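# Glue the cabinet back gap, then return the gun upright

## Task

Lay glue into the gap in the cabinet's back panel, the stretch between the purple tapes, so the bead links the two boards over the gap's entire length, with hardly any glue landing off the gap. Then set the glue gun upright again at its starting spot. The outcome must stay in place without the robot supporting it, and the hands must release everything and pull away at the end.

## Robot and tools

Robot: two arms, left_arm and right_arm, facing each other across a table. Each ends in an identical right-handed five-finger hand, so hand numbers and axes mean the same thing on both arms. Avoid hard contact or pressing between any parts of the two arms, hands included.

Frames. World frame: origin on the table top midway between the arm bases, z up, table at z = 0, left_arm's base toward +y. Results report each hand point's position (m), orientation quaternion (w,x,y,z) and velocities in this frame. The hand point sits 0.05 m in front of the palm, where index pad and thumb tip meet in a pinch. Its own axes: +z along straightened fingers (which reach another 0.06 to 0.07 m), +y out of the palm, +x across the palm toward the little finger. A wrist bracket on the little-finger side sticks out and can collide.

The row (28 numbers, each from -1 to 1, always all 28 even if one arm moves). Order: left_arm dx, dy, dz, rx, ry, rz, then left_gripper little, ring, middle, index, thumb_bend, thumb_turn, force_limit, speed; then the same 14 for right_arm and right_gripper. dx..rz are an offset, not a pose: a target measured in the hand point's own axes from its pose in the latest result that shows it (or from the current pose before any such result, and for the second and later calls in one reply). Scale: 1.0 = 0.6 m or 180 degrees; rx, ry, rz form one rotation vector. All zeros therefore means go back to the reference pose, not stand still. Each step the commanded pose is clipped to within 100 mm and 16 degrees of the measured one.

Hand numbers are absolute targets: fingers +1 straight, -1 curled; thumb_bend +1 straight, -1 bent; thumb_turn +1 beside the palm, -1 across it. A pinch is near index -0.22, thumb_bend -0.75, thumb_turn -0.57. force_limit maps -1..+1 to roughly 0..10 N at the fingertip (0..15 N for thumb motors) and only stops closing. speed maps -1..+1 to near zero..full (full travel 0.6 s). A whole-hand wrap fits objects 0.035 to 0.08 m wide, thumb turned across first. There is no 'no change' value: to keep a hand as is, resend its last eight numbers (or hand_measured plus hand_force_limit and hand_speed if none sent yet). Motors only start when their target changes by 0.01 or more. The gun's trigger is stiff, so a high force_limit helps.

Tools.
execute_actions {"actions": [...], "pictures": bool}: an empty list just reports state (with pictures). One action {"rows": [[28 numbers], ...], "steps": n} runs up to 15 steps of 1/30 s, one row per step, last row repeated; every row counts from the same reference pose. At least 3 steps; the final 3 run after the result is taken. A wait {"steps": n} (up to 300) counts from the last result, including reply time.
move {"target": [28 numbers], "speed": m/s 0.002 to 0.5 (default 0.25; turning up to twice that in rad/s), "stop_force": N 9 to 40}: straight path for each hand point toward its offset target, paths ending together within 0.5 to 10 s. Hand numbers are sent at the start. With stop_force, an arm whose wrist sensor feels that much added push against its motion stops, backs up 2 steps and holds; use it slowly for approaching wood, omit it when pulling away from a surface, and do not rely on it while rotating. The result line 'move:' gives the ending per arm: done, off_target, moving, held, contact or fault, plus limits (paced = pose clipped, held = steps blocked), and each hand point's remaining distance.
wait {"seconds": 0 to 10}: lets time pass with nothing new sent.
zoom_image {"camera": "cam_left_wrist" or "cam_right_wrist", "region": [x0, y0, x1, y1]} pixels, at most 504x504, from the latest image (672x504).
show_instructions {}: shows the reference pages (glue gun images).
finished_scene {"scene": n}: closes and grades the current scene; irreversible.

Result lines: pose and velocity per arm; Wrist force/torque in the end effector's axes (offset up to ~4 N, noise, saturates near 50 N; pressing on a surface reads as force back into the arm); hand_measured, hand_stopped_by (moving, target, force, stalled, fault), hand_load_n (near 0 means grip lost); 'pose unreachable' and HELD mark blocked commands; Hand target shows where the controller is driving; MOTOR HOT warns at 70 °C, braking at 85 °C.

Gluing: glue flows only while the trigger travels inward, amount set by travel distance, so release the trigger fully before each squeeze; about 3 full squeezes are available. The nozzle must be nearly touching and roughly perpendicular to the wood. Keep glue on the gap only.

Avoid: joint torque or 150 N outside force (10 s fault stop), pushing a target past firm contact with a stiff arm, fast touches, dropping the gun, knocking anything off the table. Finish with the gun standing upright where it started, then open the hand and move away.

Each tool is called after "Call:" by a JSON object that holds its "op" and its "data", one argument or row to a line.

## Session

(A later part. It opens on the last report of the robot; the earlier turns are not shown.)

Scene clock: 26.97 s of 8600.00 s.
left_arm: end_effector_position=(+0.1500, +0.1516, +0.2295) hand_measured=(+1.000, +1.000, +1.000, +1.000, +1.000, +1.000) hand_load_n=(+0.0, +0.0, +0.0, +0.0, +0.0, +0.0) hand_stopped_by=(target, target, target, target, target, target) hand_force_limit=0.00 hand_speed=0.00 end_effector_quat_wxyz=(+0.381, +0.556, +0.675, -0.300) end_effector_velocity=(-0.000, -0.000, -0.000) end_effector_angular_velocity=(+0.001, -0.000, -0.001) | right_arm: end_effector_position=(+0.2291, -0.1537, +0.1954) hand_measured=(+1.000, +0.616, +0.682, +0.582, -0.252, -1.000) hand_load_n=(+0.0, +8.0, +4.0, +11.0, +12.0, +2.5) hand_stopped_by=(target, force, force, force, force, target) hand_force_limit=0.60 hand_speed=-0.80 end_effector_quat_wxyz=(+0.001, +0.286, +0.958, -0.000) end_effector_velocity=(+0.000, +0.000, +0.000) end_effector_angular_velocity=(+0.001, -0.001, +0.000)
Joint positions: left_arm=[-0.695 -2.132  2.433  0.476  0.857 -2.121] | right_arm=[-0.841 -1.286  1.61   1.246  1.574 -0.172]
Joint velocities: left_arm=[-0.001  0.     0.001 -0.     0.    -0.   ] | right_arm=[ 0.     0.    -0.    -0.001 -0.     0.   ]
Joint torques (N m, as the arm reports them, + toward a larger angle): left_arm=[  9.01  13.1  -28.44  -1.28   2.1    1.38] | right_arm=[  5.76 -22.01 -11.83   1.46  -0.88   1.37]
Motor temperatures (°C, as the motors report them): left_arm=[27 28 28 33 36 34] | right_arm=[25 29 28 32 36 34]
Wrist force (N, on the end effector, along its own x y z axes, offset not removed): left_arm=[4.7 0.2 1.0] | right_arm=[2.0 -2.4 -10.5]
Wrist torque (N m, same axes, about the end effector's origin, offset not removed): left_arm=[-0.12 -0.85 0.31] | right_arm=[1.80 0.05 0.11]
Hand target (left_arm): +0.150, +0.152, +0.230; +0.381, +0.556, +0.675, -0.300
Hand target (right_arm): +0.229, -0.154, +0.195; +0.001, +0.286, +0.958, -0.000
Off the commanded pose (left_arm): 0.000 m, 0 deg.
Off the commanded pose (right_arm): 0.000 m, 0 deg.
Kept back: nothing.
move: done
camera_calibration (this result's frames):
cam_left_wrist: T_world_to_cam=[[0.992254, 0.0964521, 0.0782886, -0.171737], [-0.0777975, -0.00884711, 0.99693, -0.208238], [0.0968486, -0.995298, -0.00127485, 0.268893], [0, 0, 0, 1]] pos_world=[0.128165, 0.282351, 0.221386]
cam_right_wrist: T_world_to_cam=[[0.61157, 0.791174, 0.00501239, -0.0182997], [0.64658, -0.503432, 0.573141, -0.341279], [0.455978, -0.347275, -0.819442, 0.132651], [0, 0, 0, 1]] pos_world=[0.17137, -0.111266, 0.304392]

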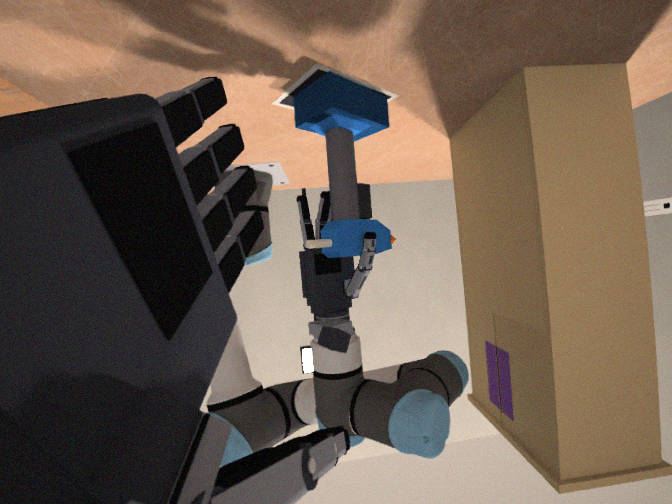

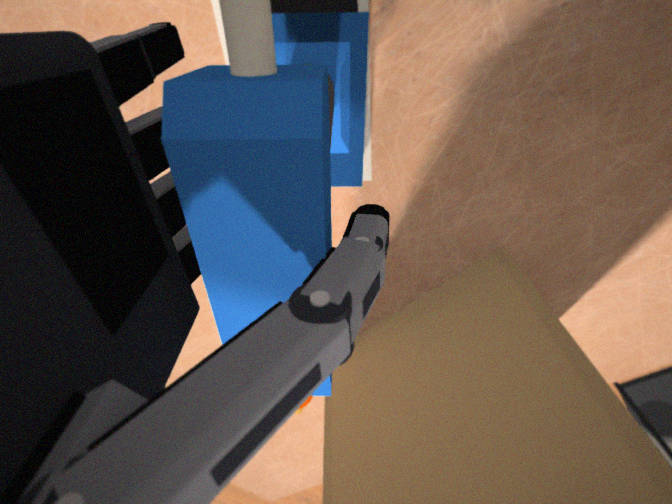

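Call:
{"op": "move", "data": {
  "target": [0,0,0,0,0,0,1,1,1,1,1,1,0,0, 0,0,0,0,0,-0.245,1,-1,-1,-1,-1,-1,0.6,-0.8],
  "speed": 0.12
}}

Scene clock: 30.83 s of 8600.00 s.
left_arm: end_effector_position=(+0.1500, +0.1516, +0.2295) hand_measured=(+1.000, +1.000, +1.000, +1.000, +1.000, +1.000) hand_load_n=(+0.0, +0.0, +0.0, +0.0, +0.0, +0.0) hand_stopped_by=(target, target, target, target, target, target) hand_force_limit=0.00 hand_speed=0.00 end_effector_quat_wxyz=(+0.381, +0.556, +0.675, -0.300) end_effector_velocity=(+0.000, +0.000, +0.000) end_effector_angular_velocity=(-0.000, +0.001, +0.001) | right_arm: end_effector_position=(+0.2292, -0.1537, +0.1954) hand_measured=(+1.000, +0.614, +0.680, +0.582, -0.252, -1.000) hand_load_n=(+0.0, +2.0, +0.5, +7.5, +6.0, +1.5) hand_stopped_by=(target, force, force, force, force, target) hand_force_limit=0.60 hand_speed=-0.80 end_effector_quat_wxyz=(+0.001, -0.093, +0.996, -0.001) end_effector_velocity=(-0.000, +0.000, +0.000) end_effector_angular_velocity=(+0.001, +0.002, +0.015)
Joint positions: left_arm=[-0.695 -2.132  2.433  0.476  0.857 -2.121] | right_arm=[-0.971 -1.308  1.638  1.24   1.574 -1.07 ]
Joint velocities: left_arm=[ 0.001 -0.    -0.     0.     0.    -0.001] | right_arm=[-0.003  0.001 -0.001  0.001 -0.002 -0.019]
Joint torques (N m, as the arm reports them, + toward a larger angle): left_arm=[  8.43  12.7  -29.01  -1.16   2.08   1.42] | right_arm=[ -8.43 -19.35 -27.45   2.32  -1.96  -2.24]
Motor temperatures (°C, as the motors report them): left_arm=[27 28 28 33 36 34] | right_arm=[25 29 28 32 36 34]
Wrist force (N, on the end effector, along its own x y z axes, offset not removed): left_arm=[2.7 -3.2 0.6] | right_arm=[5.1 1.1 -5.8]
Wrist torque (N m, same axes, about the end effector's origin, offset not removed): left_arm=[-0.64 -0.46 0.36] | right_arm=[1.27 0.03 0.44]
Hand target (left_arm): +0.150, +0.152, +0.230; +0.381, +0.556, +0.675, -0.300
Hand target (right_arm): +0.229, -0.154, +0.195; +0.001, -0.094, +0.996, -0.001
Off the commanded pose (left_arm): 0.000 m, 0 deg.
Off the commanded pose (right_arm): 0.000 m, 0 deg.
Kept back: nothing.
move: done
camera_calibration (this result's frames):
cam_left_wrist: T_world_to_cam=[[0.992254, 0.0964518, 0.0782883, -0.171737], [-0.0777973, -0.00884715, 0.99693, -0.208238], [0.0968484, -0.995298, -0.00127493, 0.268894], [0, 0, 0, 1]] pos_world=[0.128165, 0.282351, 0.221386]
cam_right_wrist: T_world_to_cam=[[-0.109448, 0.993989, 0.0026271, 0.178536], [0.814902, 0.0882149, 0.572846, -0.288927], [0.569171, 0.0648378, -0.819658, 0.170032], [0, 0, 0, 1]] pos_world=[0.15821, -0.163, 0.304409]

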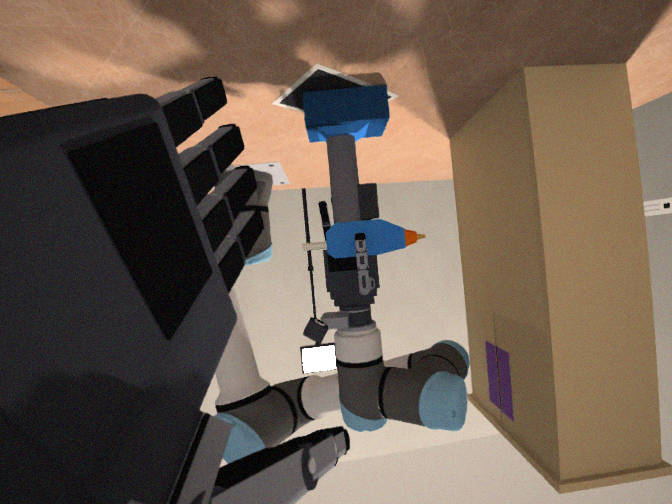

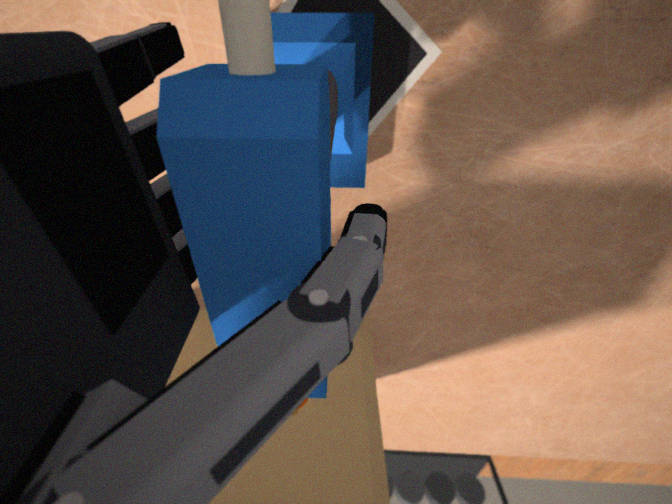

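Rotated. Release gently and rise to measure.

Call:
{"op": "move", "data": {
  "target": [0,0,0,0,0,0,1,1,1,1,1,1,0,0, 0,0,0,0,0,0,1,1,1,1,1,-1,0.6,-0.6],
  "speed": 0.02
}}

Call:
{"op": "move", "data": {
  "target": [0,0,0,0,0,0,1,1,1,1,1,1,0,0, 0.06,0,-0.2,0,0,0,1,1,1,1,1,-0.02,0.6,0],
  "speed": 0.12
}}

Call:
{"op": "zoom_image", "data": {
  "camera": "cam_right_wrist",
  "region": [220, 0, 440, 320]
}}

Scene clock: 35.23 s of 8600.00 s.
left_arm: end_effector_position=(+0.1500, +0.1516, +0.2295) hand_measured=(+1.000, +1.000, +1.000, +1.000, +1.000, +1.000) hand_load_n=(+0.0, +0.0, +0.0, +0.0, +0.0, +0.0) hand_stopped_by=(target, target, target, target, target, target) hand_force_limit=0.00 hand_speed=0.00 end_effector_quat_wxyz=(+0.381, +0.556, +0.675, -0.300) end_effector_velocity=(+0.000, +0.000, -0.000) end_effector_angular_velocity=(+0.000, +0.000, +0.000) | right_arm: end_effector_position=(+0.2292, -0.1537, +0.1954) hand_measured=(+1.000, +1.000, +1.000, +1.000, +1.000, -1.000) hand_load_n=(+0.0, +0.0, +0.0, +0.0, +0.0, +0.0) hand_stopped_by=(target, target, target, target, target, target) hand_force_limit=0.60 hand_speed=-0.60 end_effector_quat_wxyz=(+0.001, -0.093, +0.996, -0.001) end_effector_velocity=(+0.000, -0.000, -0.000) end_effector_angular_velocity=(-0.001, +0.002, -0.001)
Joint positions: left_arm=[-0.695 -2.132  2.433  0.476  0.857 -2.121] | right_arm=[-0.971 -1.308  1.638  1.24   1.574 -1.07 ]
Joint velocities: left_arm=[ 0.  0. -0.  0.  0. -0.] | right_arm=[-0.001  0.     0.     0.001 -0.    -0.   ]
Joint torques (N m, as the arm reports them, + toward a larger angle): left_arm=[  8.77  13.94 -29.16  -1.29   2.12   1.42] | right_arm=[  7.62 -38.83  -7.88   0.29  -0.85   1.9 ]
Motor temperatures (°C, as the motors report them): left_arm=[27 28 28 33 36 34] | right_arm=[25 29 28 32 36 34]
Wrist force (N, on the end effector, along its own x y z axes, offset not removed): left_arm=[1.6 -0.7 0.5] | right_arm=[1.4 3.2 2.1]
Wrist torque (N m, same axes, about the end effector's origin, offset not removed): left_arm=[-0.07 -0.29 -0.11] | right_arm=[0.50 -0.27 0.29]
Hand target (left_arm): +0.150, +0.152, +0.230; +0.381, +0.556, +0.675, -0.300
Hand target (right_arm): +0.229, -0.154, +0.195; +0.001, -0.093, +0.996, -0.001
Off the commanded pose (left_arm): 0.000 m, 0 deg.
Off the commanded pose (right_arm): 0.000 m, 0 deg.
Kept back: nothing.
move: done
camera_calibration (this result's frames):
cam_left_wrist: T_world_to_cam=[[0.992254, 0.0964518, 0.0782883, -0.171737], [-0.0777972, -0.00884711, 0.99693, -0.208238], [0.0968484, -0.995298, -0.00127489, 0.268894], [0, 0, 0, 1]] pos_world=[0.128165, 0.282351, 0.221386]
cam_right_wrist: T_world_to_cam=[[-0.109447, 0.993989, 0.00260232, 0.178547], [0.814895, 0.0882277, 0.572854, -0.288924], [0.569181, 0.0648181, -0.819653, 0.170022], [0, 0, 0, 1]] pos_world=[0.158211, -0.163004, 0.304406]

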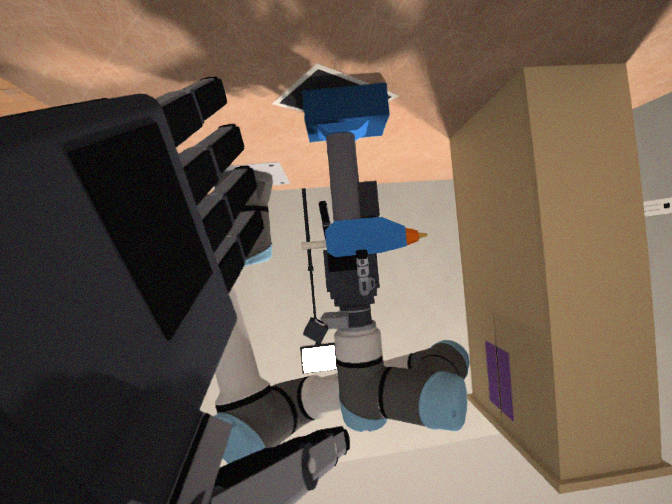

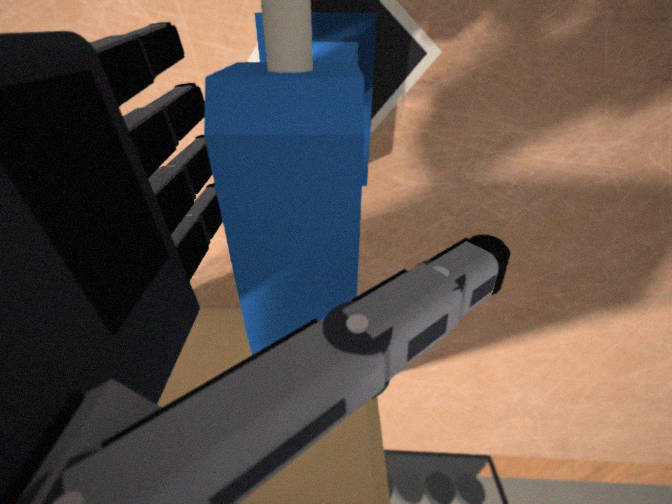

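Scene clock: 36.83 s of 8600.00 s.
left_arm: end_effector_position=(+0.1500, +0.1516, +0.2295) hand_measured=(+1.000, +1.000, +1.000, +1.000, +1.000, +1.000) hand_load_n=(+0.0, +0.0, +0.0, +0.0, +0.0, +0.0) hand_stopped_by=(target, target, target, target, target, target) hand_force_limit=0.00 hand_speed=0.00 end_effector_quat_wxyz=(+0.381, +0.556, +0.675, -0.300) end_effector_velocity=(-0.000, +0.000, -0.000) end_effector_angular_velocity=(+0.001, -0.000, -0.000) | right_arm: end_effector_position=(+0.1935, -0.1601, +0.3150) hand_measured=(+1.000, +1.000, +1.000, +1.000, +1.000, -0.020) hand_load_n=(+0.0, +0.0, +0.0, +0.0, +0.0, +0.0) hand_stopped_by=(target, target, target, target, target, target) hand_force_limit=0.60 hand_speed=0.00 end_effector_quat_wxyz=(+0.001, -0.093, +0.996, -0.001) end_effector_velocity=(-0.001, -0.000, +0.002) end_effector_angular_velocity=(-0.001, +0.001, +0.000)
Joint positions: left_arm=[-0.695 -2.132  2.433  0.476  0.857 -2.121] | right_arm=[-0.921 -1.417  1.461  1.526  1.574 -1.02 ]
Joint velocities: left_arm=[-0.  0.  0. -0.  0.  0.] | right_arm=[ 0.001 -0.001 -0.005  0.007 -0.     0.001]
Joint torques (N m, as the arm reports them, + toward a larger angle): left_arm=[  8.66  13.22 -29.18  -1.29   2.2    1.52] | right_arm=[  7.59 -34.44 -28.51   4.44   2.33   1.89]
Motor temperatures (°C, as the motors report them): left_arm=[27 28 28 33 36 34] | right_arm=[25 29 28 32 36 34]
Wrist force (N, on the end effector, along its own x y z axes, offset not removed): left_arm=[3.3 -2.7 1.3] | right_arm=[0.5 1.8 1.7]
Wrist torque (N m, same axes, about the end effector's origin, offset not removed): left_arm=[-0.52 -0.37 0.07] | right_arm=[0.24 -0.24 0.22]
Hand target (left_arm): +0.150, +0.152, +0.230; +0.381, +0.556, +0.675, -0.300
Hand target (right_arm): +0.193, -0.160, +0.315; +0.001, -0.093, +0.996, -0.001
Off the commanded pose (left_arm): 0.000 m, 0 deg.
Off the commanded pose (right_arm): 0.000 m, 0 deg.
Kept back: nothing.
move: done
camera_calibration (this result's frames):
cam_left_wrist: T_world_to_cam=[[0.992254, 0.0964518, 0.0782883, -0.171737], [-0.0777973, -0.00884721, 0.99693, -0.208238], [0.0968484, -0.995298, -0.00127499, 0.268894], [0, 0, 0, 1]] pos_world=[0.128165, 0.282351, 0.221386]
cam_right_wrist: T_world_to_cam=[[-0.109456, 0.993988, 0.00276874, 0.180689], [0.814936, 0.0881439, 0.572809, -0.327833], [0.569121, 0.0649539, -0.819684, 0.288887], [0, 0, 0, 1]] pos_world=[0.122529, -0.169471, 0.424081]

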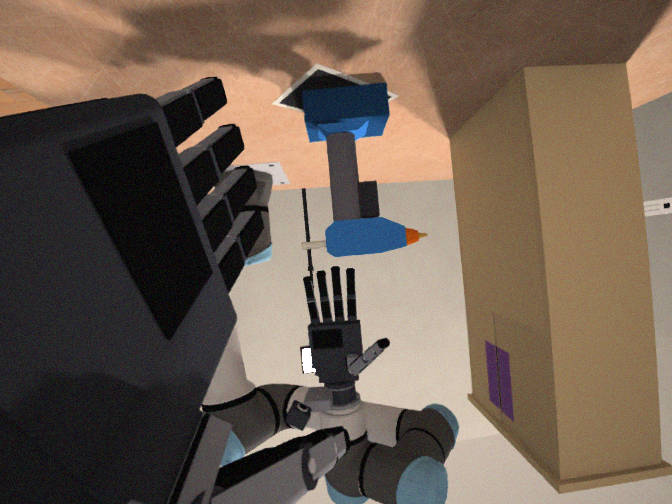

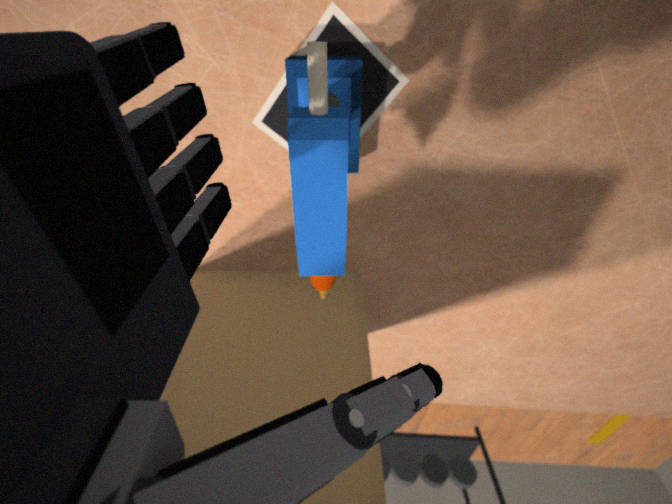

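Region (220, 0, 440, 320) of cam_right_wrist's 672x504 image, scaled by 1.575, with more detail than that image has; it fills the left 346 columns of this view, and the rest is white.

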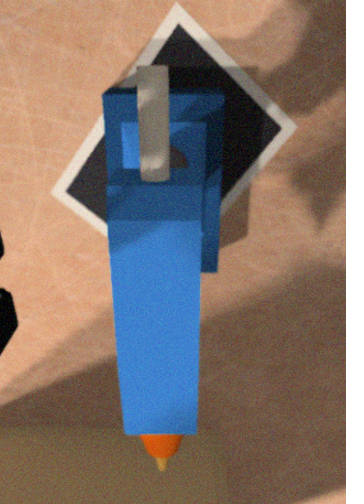

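Call:
{"op": "execute_actions", "data": {
  "actions": []
}}

Scene clock: 37.30 s of 8600.00 s.
left_arm: end_effector_position=(+0.1500, +0.1516, +0.2295) hand_measured=(+1.000, +1.000, +1.000, +1.000, +1.000, +1.000) hand_load_n=(+0.0, +0.0, +0.0, +0.0, +0.0, +0.0) hand_stopped_by=(target, target, target, target, target, target) hand_force_limit=0.00 hand_speed=0.00 end_effector_quat_wxyz=(+0.381, +0.556, +0.675, -0.300) end_effector_velocity=(-0.000, +0.000, -0.000) end_effector_angular_velocity=(+0.000, +0.000, -0.000) | right_arm: end_effector_position=(+0.1934, -0.1601, +0.3153) hand_measured=(+1.000, +1.000, +1.000, +1.000, +1.000, -0.020) hand_load_n=(+0.0, +0.0, +0.0, +0.0, +0.0, +0.0) hand_stopped_by=(target, target, target, target, target, target) hand_force_limit=0.60 hand_speed=0.00 end_effector_quat_wxyz=(+0.001, -0.093, +0.996, -0.001) end_effector_velocity=(+0.001, -0.000, +0.000) end_effector_angular_velocity=(-0.000, +0.000, -0.002)
Joint positions: left_arm=[-0.695 -2.132  2.433  0.476  0.857 -2.121] | right_arm=[-0.921 -1.417  1.46   1.527  1.574 -1.02 ]
Joint velocities: left_arm=[-0.  0.  0.  0.  0. -0.] | right_arm=[-0.002 -0.    -0.     0.001 -0.     0.   ]
Joint torques (N m, as the arm reports them, + toward a larger angle): left_arm=[  8.75  14.39 -29.08  -1.24   2.1    1.46] | right_arm=[  8.14 -35.07 -29.01   4.37   2.24   1.89]
Motor temperatures (°C, as the motors report them): left_arm=[27 28 28 33 36 34] | right_arm=[25 29 28 32 36 34]
Wrist force (N, on the end effector, along its own x y z axes, offset not removed): left_arm=[2.9 1.4 -0.8] | right_arm=[1.3 1.6 1.4]
Wrist torque (N m, same axes, about the end effector's origin, offset not removed): left_arm=[0.22 -0.42 0.29] | right_arm=[0.26 -0.24 0.22]
Hand target (left_arm): +0.150, +0.152, +0.230; +0.381, +0.556, +0.675, -0.300
Hand target (right_arm): +0.193, -0.160, +0.315; +0.001, -0.093, +0.996, -0.001
Off the commanded pose (left_arm): 0.000 m, 0 deg.
Off the commanded pose (right_arm): 0.000 m, 0 deg.
Kept back: nothing.
Steps of this call (steps 1 to 14: nothing new was sent). Readings (end_effector_position | what the end effector reports):
1: left_arm (+0.1500, +0.1516, +0.2295) | right_arm (+0.1935, -0.1601, +0.3151) | left_arm hand_measured=(+1.000, +1.000, +1.000, +1.000, +1.000, +1.000) hand_load_n=(+0.0, +0.0, +0.0, +0.0, +0.0, +0.0) hand_stopped_by=(target, target, target, target, target, target) hand_force_limit=0.00 hand_speed=0.00 | right_arm hand_measured=(+1.000, +1.000, +1.000, +1.000, +1.000, -0.020) hand_load_n=(+0.0, +0.0, +0.0, +0.0, +0.0, +0.0) hand_stopped_by=(target, target, target, target, target, target) hand_force_limit=0.60 hand_speed=0.00
2: left_arm (+0.1500, +0.1516, +0.2295) | right_arm (+0.1934, -0.1601, +0.3152) | left_arm hand_measured=(+1.000, +1.000, +1.000, +1.000, +1.000, +1.000) hand_load_n=(+0.0, +0.0, +0.0, +0.0, +0.0, +0.0) hand_stopped_by=(target, target, target, target, target, target) hand_force_limit=0.00 hand_speed=0.00 | right_arm hand_measured=(+1.000, +1.000, +1.000, +1.000, +1.000, -0.020) hand_load_n=(+0.0, +0.0, +0.0, +0.0, +0.0, +0.0) hand_stopped_by=(target, target, target, target, target, target) hand_force_limit=0.60 hand_speed=0.00
4: left_arm (+0.1500, +0.1516, +0.2295) | right_arm (+0.1934, -0.1601, +0.3152) | left_arm hand_measured=(+1.000, +1.000, +1.000, +1.000, +1.000, +1.000) hand_load_n=(+0.0, +0.0, +0.0, +0.0, +0.0, +0.0) hand_stopped_by=(target, target, target, target, target, target) hand_force_limit=0.00 hand_speed=0.00 | right_arm hand_measured=(+1.000, +1.000, +1.000, +1.000, +1.000, -0.020) hand_load_n=(+0.0, +0.0, +0.0, +0.0, +0.0, +0.0) hand_stopped_by=(target, target, target, target, target, target) hand_force_limit=0.60 hand_speed=0.00
8: left_arm (+0.1500, +0.1516, +0.2295) | right_arm (+0.1934, -0.1601, +0.3153) | left_arm hand_measured=(+1.000, +1.000, +1.000, +1.000, +1.000, +1.000) hand_load_n=(+0.0, +0.0, +0.0, +0.0, +0.0, +0.0) hand_stopped_by=(target, target, target, target, target, target) hand_force_limit=0.00 hand_speed=0.00 | right_arm hand_measured=(+1.000, +1.000, +1.000, +1.000, +1.000, -0.020) hand_load_n=(+0.0, +0.0, +0.0, +0.0, +0.0, +0.0) hand_stopped_by=(target, target, target, target, target, target) hand_force_limit=0.60 hand_speed=0.00
14: the state above
camera_calibration (this result's frames):
cam_left_wrist: T_world_to_cam=[[0.992254, 0.0964517, 0.0782886, -0.171737], [-0.0777975, -0.00884735, 0.99693, -0.208238], [0.0968482, -0.995298, -0.00127512, 0.268894], [0, 0, 0, 1]] pos_world=[0.128165, 0.282351, 0.221386]
cam_right_wrist: T_world_to_cam=[[-0.109448, 0.993989, 0.00269393, 0.180714], [0.814946, 0.0881813, 0.572789, -0.327935], [0.569108, 0.064886, -0.819699, 0.289184], [0, 0, 0, 1]] pos_world=[0.122451, -0.169474, 0.424395]

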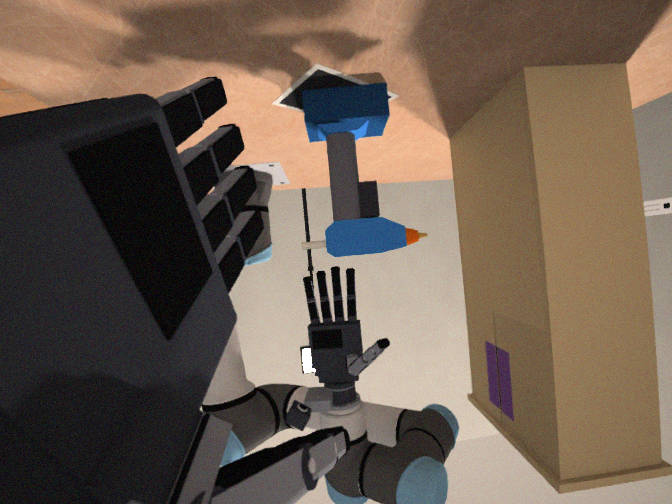

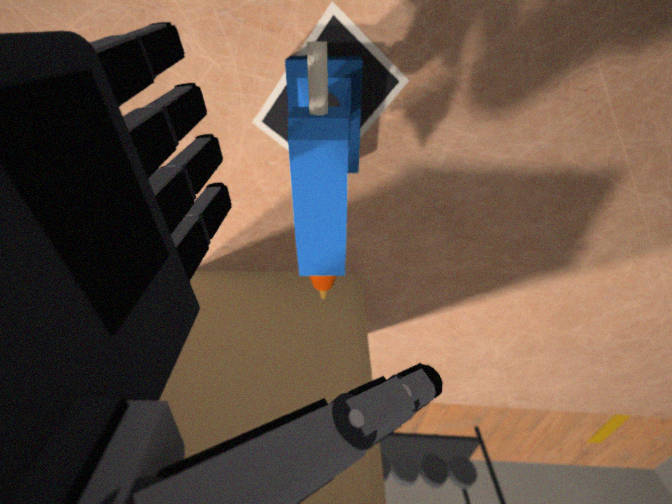

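Call:
{"op": "move", "data": {
  "target": [0,0,0,0,0,0,1,1,1,1,1,1,0,0, 0.025,-0.0885,0,0.0205,-0.4997,0.0205,1,1,1,1,1,-0.02,0.6,0],
  "speed": 0.25
}}

Scene clock: 41.93 s of 8600.00 s.
left_arm: end_effector_position=(+0.1500, +0.1516, +0.2295) hand_measured=(+1.000, +1.000, +1.000, +1.000, +1.000, +1.000) hand_load_n=(+0.0, +0.0, +0.0, +0.0, +0.0, +0.0) hand_stopped_by=(target, target, target, target, target, target) hand_force_limit=0.00 hand_speed=0.00 end_effector_quat_wxyz=(+0.381, +0.556, +0.675, -0.300) end_effector_velocity=(-0.000, -0.000, +0.000) end_effector_angular_velocity=(+0.000, -0.000, -0.001) | right_arm: end_effector_position=(+0.1885, -0.2150, +0.3158) hand_measured=(+1.000, +1.000, +1.000, +1.000, +1.000, -0.020) hand_load_n=(+0.0, +0.0, +0.0, +0.0, +0.0, +0.0) hand_stopped_by=(target, target, target, target, target, target) hand_force_limit=0.60 hand_speed=0.00 end_effector_quat_wxyz=(+0.706, -0.037, +0.706, +0.037) end_effector_velocity=(+0.000, +0.000, -0.001) end_effector_angular_velocity=(+0.001, -0.016, +0.006)
Joint positions: left_arm=[-0.695 -2.132  2.433  0.476  0.857 -2.121] | right_arm=[-0.409 -1.838  2.337 -0.497  2.715 -1.571]
Joint velocities: left_arm=[-0.     0.     0.    -0.     0.     0.001] | right_arm=[-0.006 -0.008  0.019 -0.05  -0.012 -0.036]
Joint torques (N m, as the arm reports them, + toward a larger angle): left_arm=[  8.21  13.72 -29.47  -1.34   2.19   1.45] | right_arm=[ -9.5  -17.3   -5.4   -2.84  -1.77  -2.29]
Motor temperatures (°C, as the motors report them): left_arm=[27 28 28 33 36 34] | right_arm=[25 29 28 32 36 34]
Wrist force (N, on the end effector, along its own x y z axes, offset not removed): left_arm=[4.5 -2.4 -1.4] | right_arm=[2.2 1.6 -0.8]
Wrist torque (N m, same axes, about the end effector's origin, offset not removed): left_arm=[-0.27 -0.67 0.21] | right_arm=[0.28 -0.35 0.38]
Hand target (left_arm): +0.150, +0.152, +0.230; +0.381, +0.556, +0.675, -0.300
Hand target (right_arm): +0.189, -0.215, +0.316; +0.707, -0.038, +0.706, +0.037
Off the commanded pose (left_arm): 0.000 m, 0 deg.
Off the commanded pose (right_arm): 0.000 m, 0 deg.
Kept back: nothing.
move: done
camera_calibration (this result's frames):
cam_left_wrist: T_world_to_cam=[[0.992254, 0.0964518, 0.0782883, -0.171737], [-0.0777973, -0.00884706, 0.99693, -0.208238], [0.0968483, -0.995298, -0.00127485, 0.268894], [0, 0, 0, 1]] pos_world=[0.128165, 0.282351, 0.221386]
cam_right_wrist: T_world_to_cam=[[-0.109259, 0.991099, 0.0760649, 0.210894], [-0.560433, -0.124621, 0.81877, -0.183534], [0.820961, 0.0468285, 0.569061, -0.193993], [0, 0, 0, 1]] pos_world=[0.0794444, -0.222804, 0.244624]

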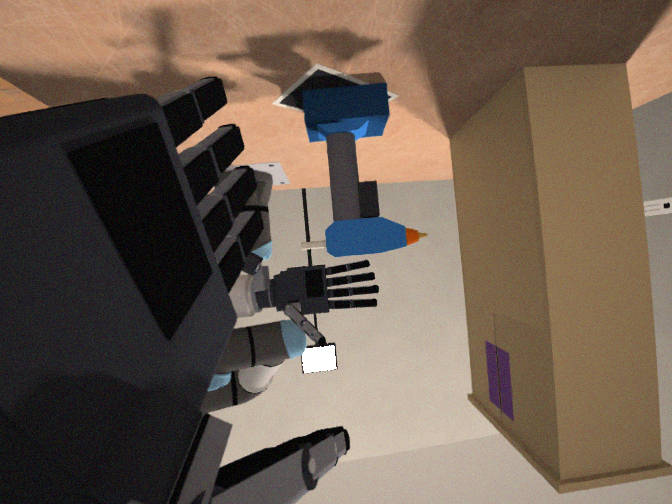

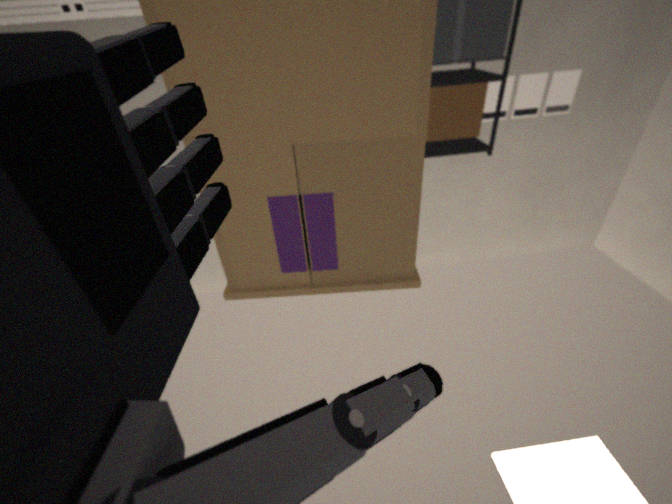

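Call:
{"op": "move", "data": {
  "target": [0,0,0,0,0,0,1,1,1,1,1,1,0,0, 0.2667,-0.0568,0.0447,0,0,0,1,1,1,1,1,1,0.6,0.5],
  "speed": 0.15
}}

Call:
{"op": "execute_actions", "data": {
  "actions": [
    {"rows":[[0,0,0,0,0,0,1,1,1,1,1,1,0,0, 0,0,0,0,0,0,1,1,1,1,1,-1,0.6,0.5]],"steps":15}
  ]
}}

Call:
{"op": "wait", "data": {
  "seconds": 0.5
}}

Scene clock: 44.13 s of 8600.00 s.
left_arm: end_effector_position=(+0.1500, +0.1516, +0.2295) hand_measured=(+1.000, +1.000, +1.000, +1.000, +1.000, +1.000) hand_load_n=(+0.0, +0.0, +0.0, +0.0, +0.0, +0.0) hand_stopped_by=(target, target, target, target, target, target) hand_force_limit=0.00 hand_speed=0.00 end_effector_quat_wxyz=(+0.381, +0.556, +0.675, -0.300) end_effector_velocity=(+0.000, +0.000, +0.000) end_effector_angular_velocity=(-0.000, +0.000, +0.000) | right_arm: end_effector_position=(+0.2187, -0.2463, +0.1559) hand_measured=(+1.000, +1.000, +1.000, +1.000, +1.000, +1.000) hand_load_n=(+0.0, +0.0, +0.0, +0.0, +0.0, +0.0) hand_stopped_by=(target, target, target, target, target, target) hand_force_limit=0.60 hand_speed=0.50 end_effector_quat_wxyz=(+0.706, -0.038, +0.707, +0.037) end_effector_velocity=(+0.001, +0.001, -0.003) end_effector_angular_velocity=(+0.002, -0.009, +0.003)
Joint positions: left_arm=[-0.695 -2.132  2.433  0.476  0.857 -2.121] | right_arm=[-0.601 -1.485  2.653 -1.165  2.524 -1.57 ]
Joint velocities: left_arm=[ 0. -0. -0. -0. -0. -0.] | right_arm=[-0.005  0.019  0.008 -0.042 -0.008 -0.012]
Joint torques (N m, as the arm reports them, + toward a larger angle): left_arm=[  8.68  13.24 -29.49  -1.17   2.16   1.51] | right_arm=[-8.8  -7.58  2.7  -3.16 -1.45 -2.1 ]
Motor temperatures (°C, as the motors report them): left_arm=[27 28 28 33 36 34] | right_arm=[25 29 28 32 36 34]
Wrist force (N, on the end effector, along its own x y z axes, offset not removed): left_arm=[2.1 1.8 -0.6] | right_arm=[0.9 -0.1 3.5]
Wrist torque (N m, same axes, about the end effector's origin, offset not removed): left_arm=[0.26 -0.27 0.27] | right_arm=[-0.16 -0.25 0.18]
Hand target (left_arm): +0.150, +0.152, +0.230; +0.381, +0.556, +0.675, -0.300
Hand target (right_arm): +0.219, -0.246, +0.156; +0.706, -0.038, +0.706, +0.037
Off the commanded pose (left_arm): 0.000 m, 0 deg.
Off the commanded pose (right_arm): 0.000 m, 0 deg.
Kept back: nothing.
move: done
camera_calibration (this result's frames):
cam_left_wrist: T_world_to_cam=[[0.992254, 0.0964519, 0.0782886, -0.171737], [-0.0777975, -0.0088471, 0.99693, -0.208238], [0.0968485, -0.995298, -0.00127485, 0.268893], [0, 0, 0, 1]] pos_world=[0.128165, 0.282351, 0.221386]
cam_right_wrist: T_world_to_cam=[[-0.109007, 0.991154, 0.0756995, 0.257429], [-0.559767, -0.124137, 0.819299, -0.0396921], [0.821449, 0.0469356, 0.568347, -0.126315], [0, 0, 0, 1]] pos_world=[0.109605, -0.254151, 0.084823]

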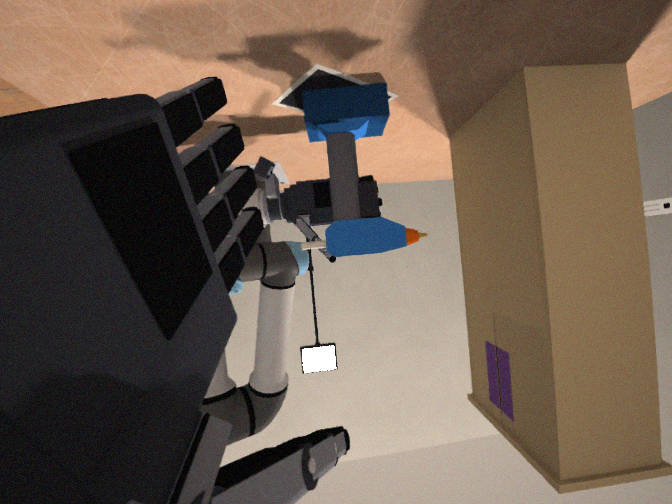

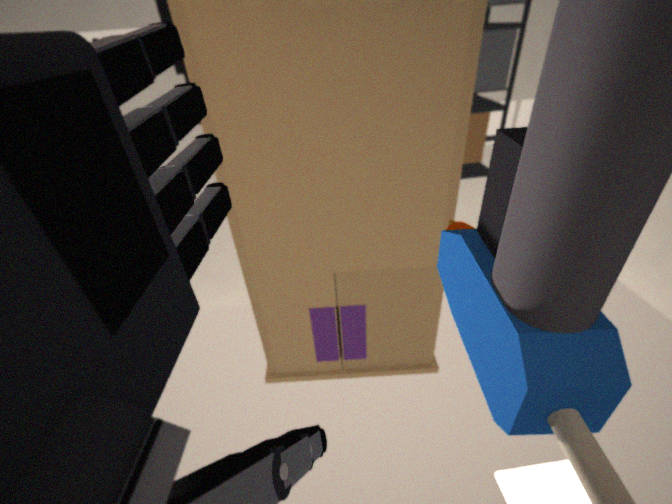

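Scene clock: 44.53 s of 8600.00 s.
left_arm: end_effector_position=(+0.1500, +0.1516, +0.2295) hand_measured=(+1.000, +1.000, +1.000, +1.000, +1.000, +1.000) hand_load_n=(+0.0, +0.0, +0.0, +0.0, +0.0, +0.0) hand_stopped_by=(target, target, target, target, target, target) hand_force_limit=0.00 hand_speed=0.00 end_effector_quat_wxyz=(+0.381, +0.556, +0.675, -0.300) end_effector_velocity=(+0.000, +0.000, -0.000) end_effector_angular_velocity=(-0.000, +0.001, +0.001) | right_arm: end_effector_position=(+0.2187, -0.2464, +0.1558) hand_measured=(+1.000, +1.000, +1.000, +1.000, +1.000, +0.364) hand_load_n=(+0.0, +0.0, +0.0, +0.0, +0.0, -0.5) hand_stopped_by=(target, target, target, target, target, moving) hand_force_limit=0.60 hand_speed=0.50 end_effector_quat_wxyz=(+0.706, -0.038, +0.707, +0.036) end_effector_velocity=(+0.000, +0.000, +0.001) end_effector_angular_velocity=(+0.003, -0.001, -0.002)
Joint positions: left_arm=[-0.695 -2.132  2.433  0.476  0.857 -2.121] | right_arm=[-0.601 -1.485  2.653 -1.166  2.524 -1.57 ]
Joint velocities: left_arm=[ 0.001 -0.    -0.    -0.    -0.    -0.001] | right_arm=[ 0.001 -0.001 -0.002  0.001  0.003  0.002]
Joint torques (N m, as the arm reports them, + toward a larger angle): left_arm=[  7.79  13.34 -28.95  -1.3    2.3    1.53] | right_arm=[  8.03 -22.95 -18.92   1.36   2.45   1.9 ]
Motor temperatures (°C, as the motors report them): left_arm=[27 28 28 33 36 34] | right_arm=[25 29 28 32 36 34]
Wrist force (N, on the end effector, along its own x y z axes, offset not removed): left_arm=[2.9 -2.9 -0.8] | right_arm=[-0.3 2.2 2.1]
Wrist torque (N m, same axes, about the end effector's origin, offset not removed): left_arm=[-0.43 -0.27 -0.01] | right_arm=[0.29 -0.07 0.15]
Steps of this call (steps 1 to 12: the first 12 steps of this action). Readings (end_effector_position | what the end effector reports):
1: left_arm (+0.1500, +0.1516, +0.2295) | right_arm (+0.2187, -0.2463, +0.1558) | left_arm hand_measured=(+1.000, +1.000, +1.000, +1.000, +1.000, +1.000) hand_load_n=(+0.0, +0.0, +0.0, +0.0, +0.0, +0.0) hand_stopped_by=(target, target, target, target, target, target) hand_force_limit=0.00 hand_speed=0.00 | right_arm hand_measured=(+1.000, +1.000, +1.000, +1.000, +1.000, +1.000) hand_load_n=(+0.0, +0.0, +0.0, +0.0, +0.0, +0.0) hand_stopped_by=(target, target, target, target, target, moving) hand_force_limit=0.60 hand_speed=0.50
2: left_arm (+0.1500, +0.1516, +0.2295) | right_arm (+0.2187, -0.2463, +0.1558) | left_arm hand_measured=(+1.000, +1.000, +1.000, +1.000, +1.000, +1.000) hand_load_n=(+0.0, +0.0, +0.0, +0.0, +0.0, +0.0) hand_stopped_by=(target, target, target, target, target, target) hand_force_limit=0.00 hand_speed=0.00 | right_arm hand_measured=(+1.000, +1.000, +1.000, +1.000, +1.000, +1.000) hand_load_n=(+0.0, +0.0, +0.0, +0.0, +0.0, +0.0) hand_stopped_by=(target, target, target, target, target, moving) hand_force_limit=0.60 hand_speed=0.50
4: left_arm (+0.1500, +0.1516, +0.2295) | right_arm (+0.2187, -0.2463, +0.1558) | left_arm hand_measured=(+1.000, +1.000, +1.000, +1.000, +1.000, +1.000) hand_load_n=(+0.0, +0.0, +0.0, +0.0, +0.0, +0.0) hand_stopped_by=(target, target, target, target, target, target) hand_force_limit=0.00 hand_speed=0.00 | right_arm hand_measured=(+1.000, +1.000, +1.000, +1.000, +1.000, +0.936) hand_load_n=(+0.0, +0.0, +0.0, +0.0, +0.0, -0.5) hand_stopped_by=(target, target, target, target, target, moving) hand_force_limit=0.60 hand_speed=0.50
8: left_arm (+0.1500, +0.1516, +0.2295) | right_arm (+0.2187, -0.2464, +0.1557) | left_arm hand_measured=(+1.000, +1.000, +1.000, +1.000, +1.000, +1.000) hand_load_n=(+0.0, +0.0, +0.0, +0.0, +0.0, +0.0) hand_stopped_by=(target, target, target, target, target, target) hand_force_limit=0.00 hand_speed=0.00 | right_arm hand_measured=(+1.000, +1.000, +1.000, +1.000, +1.000, +0.650) hand_load_n=(+0.0, +0.0, +0.0, +0.0, +0.0, -0.5) hand_stopped_by=(target, target, target, target, target, moving) hand_force_limit=0.60 hand_speed=0.50
12: the state above

Scene clock: 45.13 s of 8600.00 s.
left_arm: end_effector_position=(+0.1500, +0.1516, +0.2295) hand_measured=(+1.000, +1.000, +1.000, +1.000, +1.000, +1.000) hand_load_n=(+0.0, +0.0, +0.0, +0.0, +0.0, +0.0) hand_stopped_by=(target, target, target, target, target, target) hand_force_limit=0.00 hand_speed=0.00 end_effector_quat_wxyz=(+0.381, +0.556, +0.675, -0.300) end_effector_velocity=(-0.000, -0.000, +0.000) end_effector_angular_velocity=(+0.000, -0.001, -0.001) | right_arm: end_effector_position=(+0.2187, -0.2464, +0.1559) hand_measured=(+1.000, +1.000, +1.000, +1.000, +1.000, -0.922) hand_load_n=(+0.0, +0.0, +0.0, +0.0, +0.0, -0.5) hand_stopped_by=(target, target, target, target, target, moving) hand_force_limit=0.60 hand_speed=0.50 end_effector_quat_wxyz=(+0.706, -0.038, +0.707, +0.037) end_effector_velocity=(+0.000, +0.000, -0.000) end_effector_angular_velocity=(-0.000, +0.001, +0.001)
Joint positions: left_arm=[-0.695 -2.132  2.433  0.476  0.857 -2.121] | right_arm=[-0.601 -1.485  2.653 -1.165  2.524 -1.57 ]
Joint velocities: left_arm=[-0.001  0.     0.    -0.     0.     0.001] | right_arm=[-0.     0.    -0.     0.001 -0.001  0.001]
Joint torques (N m, as the arm reports them, + toward a larger angle): left_arm=[  8.45  12.04 -29.22  -1.24   2.41   1.48] | right_arm=[  7.49 -22.06 -20.62   0.94   2.47   1.98]
Motor temperatures (°C, as the motors report them): left_arm=[27 28 28 33 36 34] | right_arm=[25 29 28 32 36 34]
Wrist force (N, on the end effector, along its own x y z axes, offset not removed): left_arm=[1.3 -0.4 1.8] | right_arm=[1.3 0.6 2.0]
Wrist torque (N m, same axes, about the end effector's origin, offset not removed): left_arm=[-0.21 -0.34 0.05] | right_arm=[0.08 -0.35 0.14]
Hand target (left_arm): +0.150, +0.152, +0.230; +0.381, +0.556, +0.675, -0.300
Hand target (right_arm): +0.219, -0.246, +0.156; +0.706, -0.038, +0.707, +0.037
Off the commanded pose (left_arm): 0.000 m, 0 deg.
Off the commanded pose (right_arm): 0.000 m, 0 deg.
Kept back: nothing.
Steps of this call (steps 1 to 3: the last 3 steps of your previous action; steps 4 to 18: nothing new was sent). Readings (end_effector_position | what the end effector reports):
1: left_arm (+0.1500, +0.1516, +0.2295) | right_arm (+0.2187, -0.2464, +0.1558) | left_arm hand_measured=(+1.000, +1.000, +1.000, +1.000, +1.000, +1.000) hand_load_n=(+0.0, +0.0, +0.0, +0.0, +0.0, +0.0) hand_stopped_by=(target, target, target, target, target, target) hand_force_limit=0.00 hand_speed=0.00 | right_arm hand_measured=(+1.000, +1.000, +1.000, +1.000, +1.000, +0.292) hand_load_n=(+0.0, +0.0, +0.0, +0.0, +0.0, -0.5) hand_stopped_by=(target, target, target, target, target, moving) hand_force_limit=0.60 hand_speed=0.50
2: left_arm (+0.1500, +0.1516, +0.2295) | right_arm (+0.2187, -0.2464, +0.1558) | left_arm hand_measured=(+1.000, +1.000, +1.000, +1.000, +1.000, +1.000) hand_load_n=(+0.0, +0.0, +0.0, +0.0, +0.0, +0.0) hand_stopped_by=(target, target, target, target, target, target) hand_force_limit=0.00 hand_speed=0.00 | right_arm hand_measured=(+1.000, +1.000, +1.000, +1.000, +1.000, +0.222) hand_load_n=(+0.0, +0.0, +0.0, +0.0, +0.0, -0.5) hand_stopped_by=(target, target, target, target, target, moving) hand_force_limit=0.60 hand_speed=0.50
4: left_arm (+0.1500, +0.1516, +0.2295) | right_arm (+0.2187, -0.2464, +0.1559) | left_arm hand_measured=(+1.000, +1.000, +1.000, +1.000, +1.000, +1.000) hand_load_n=(+0.0, +0.0, +0.0, +0.0, +0.0, +0.0) hand_stopped_by=(target, target, target, target, target, target) hand_force_limit=0.00 hand_speed=0.00 | right_arm hand_measured=(+1.000, +1.000, +1.000, +1.000, +1.000, +0.078) hand_load_n=(+0.0, +0.0, +0.0, +0.0, +0.0, -0.5) hand_stopped_by=(target, target, target, target, target, moving) hand_force_limit=0.60 hand_speed=0.50
8: left_arm (+0.1500, +0.1516, +0.2295) | right_arm (+0.2187, -0.2464, +0.1559) | left_arm hand_measured=(+1.000, +1.000, +1.000, +1.000, +1.000, +1.000) hand_load_n=(+0.0, +0.0, +0.0, +0.0, +0.0, +0.0) hand_stopped_by=(target, target, target, target, target, target) hand_force_limit=0.00 hand_speed=0.00 | right_arm hand_measured=(+1.000, +1.000, +1.000, +1.000, +1.000, -0.208) hand_load_n=(+0.0, +0.0, +0.0, +0.0, +0.0, -0.5) hand_stopped_by=(target, target, target, target, target, moving) hand_force_limit=0.60 hand_speed=0.50
18: the state above
camera_calibration (this result's frames):
cam_left_wrist: T_world_to_cam=[[0.992254, 0.0964519, 0.0782885, -0.171737], [-0.0777975, -0.00884708, 0.99693, -0.208238], [0.0968484, -0.995298, -0.00127483, 0.268893], [0, 0, 0, 1]] pos_world=[0.128165, 0.282351, 0.221386]
cam_right_wrist: T_world_to_cam=[[-0.109004, 0.991155, 0.0757002, 0.25743], [-0.559768, -0.124136, 0.819298, -0.0396902], [0.821449, 0.0469319, 0.568348, -0.126317], [0, 0, 0, 1]] pos_world=[0.109606, -0.254152, 0.0848226]

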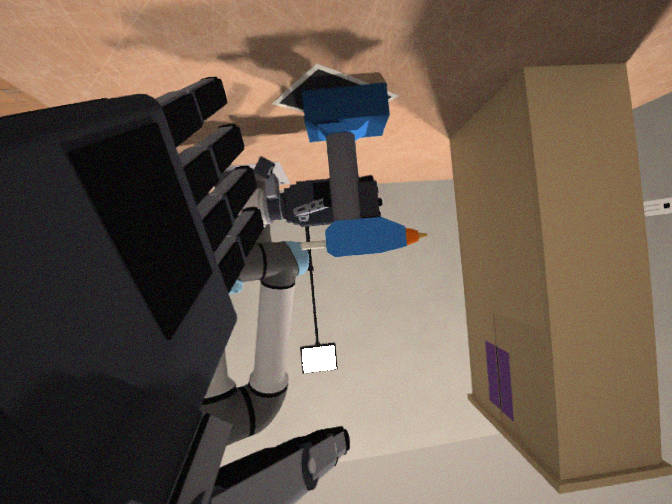

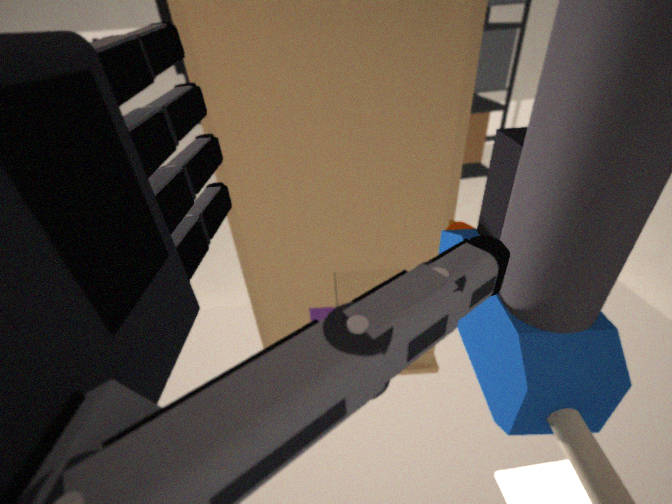

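Call:
{"op": "zoom_image", "data": {
  "camera": "cam_left_wrist",
  "region": [250,130,430,265]
}}

Region (250, 130, 430, 265) of cam_left_wrist's 672x504 image, scaled by 2.800, with more detail than that image has; it fills the top 378 rows of this view, and the rest is white.

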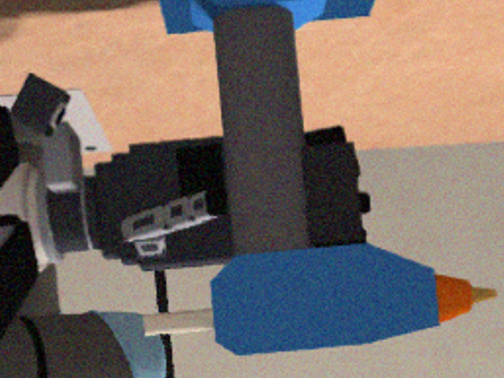

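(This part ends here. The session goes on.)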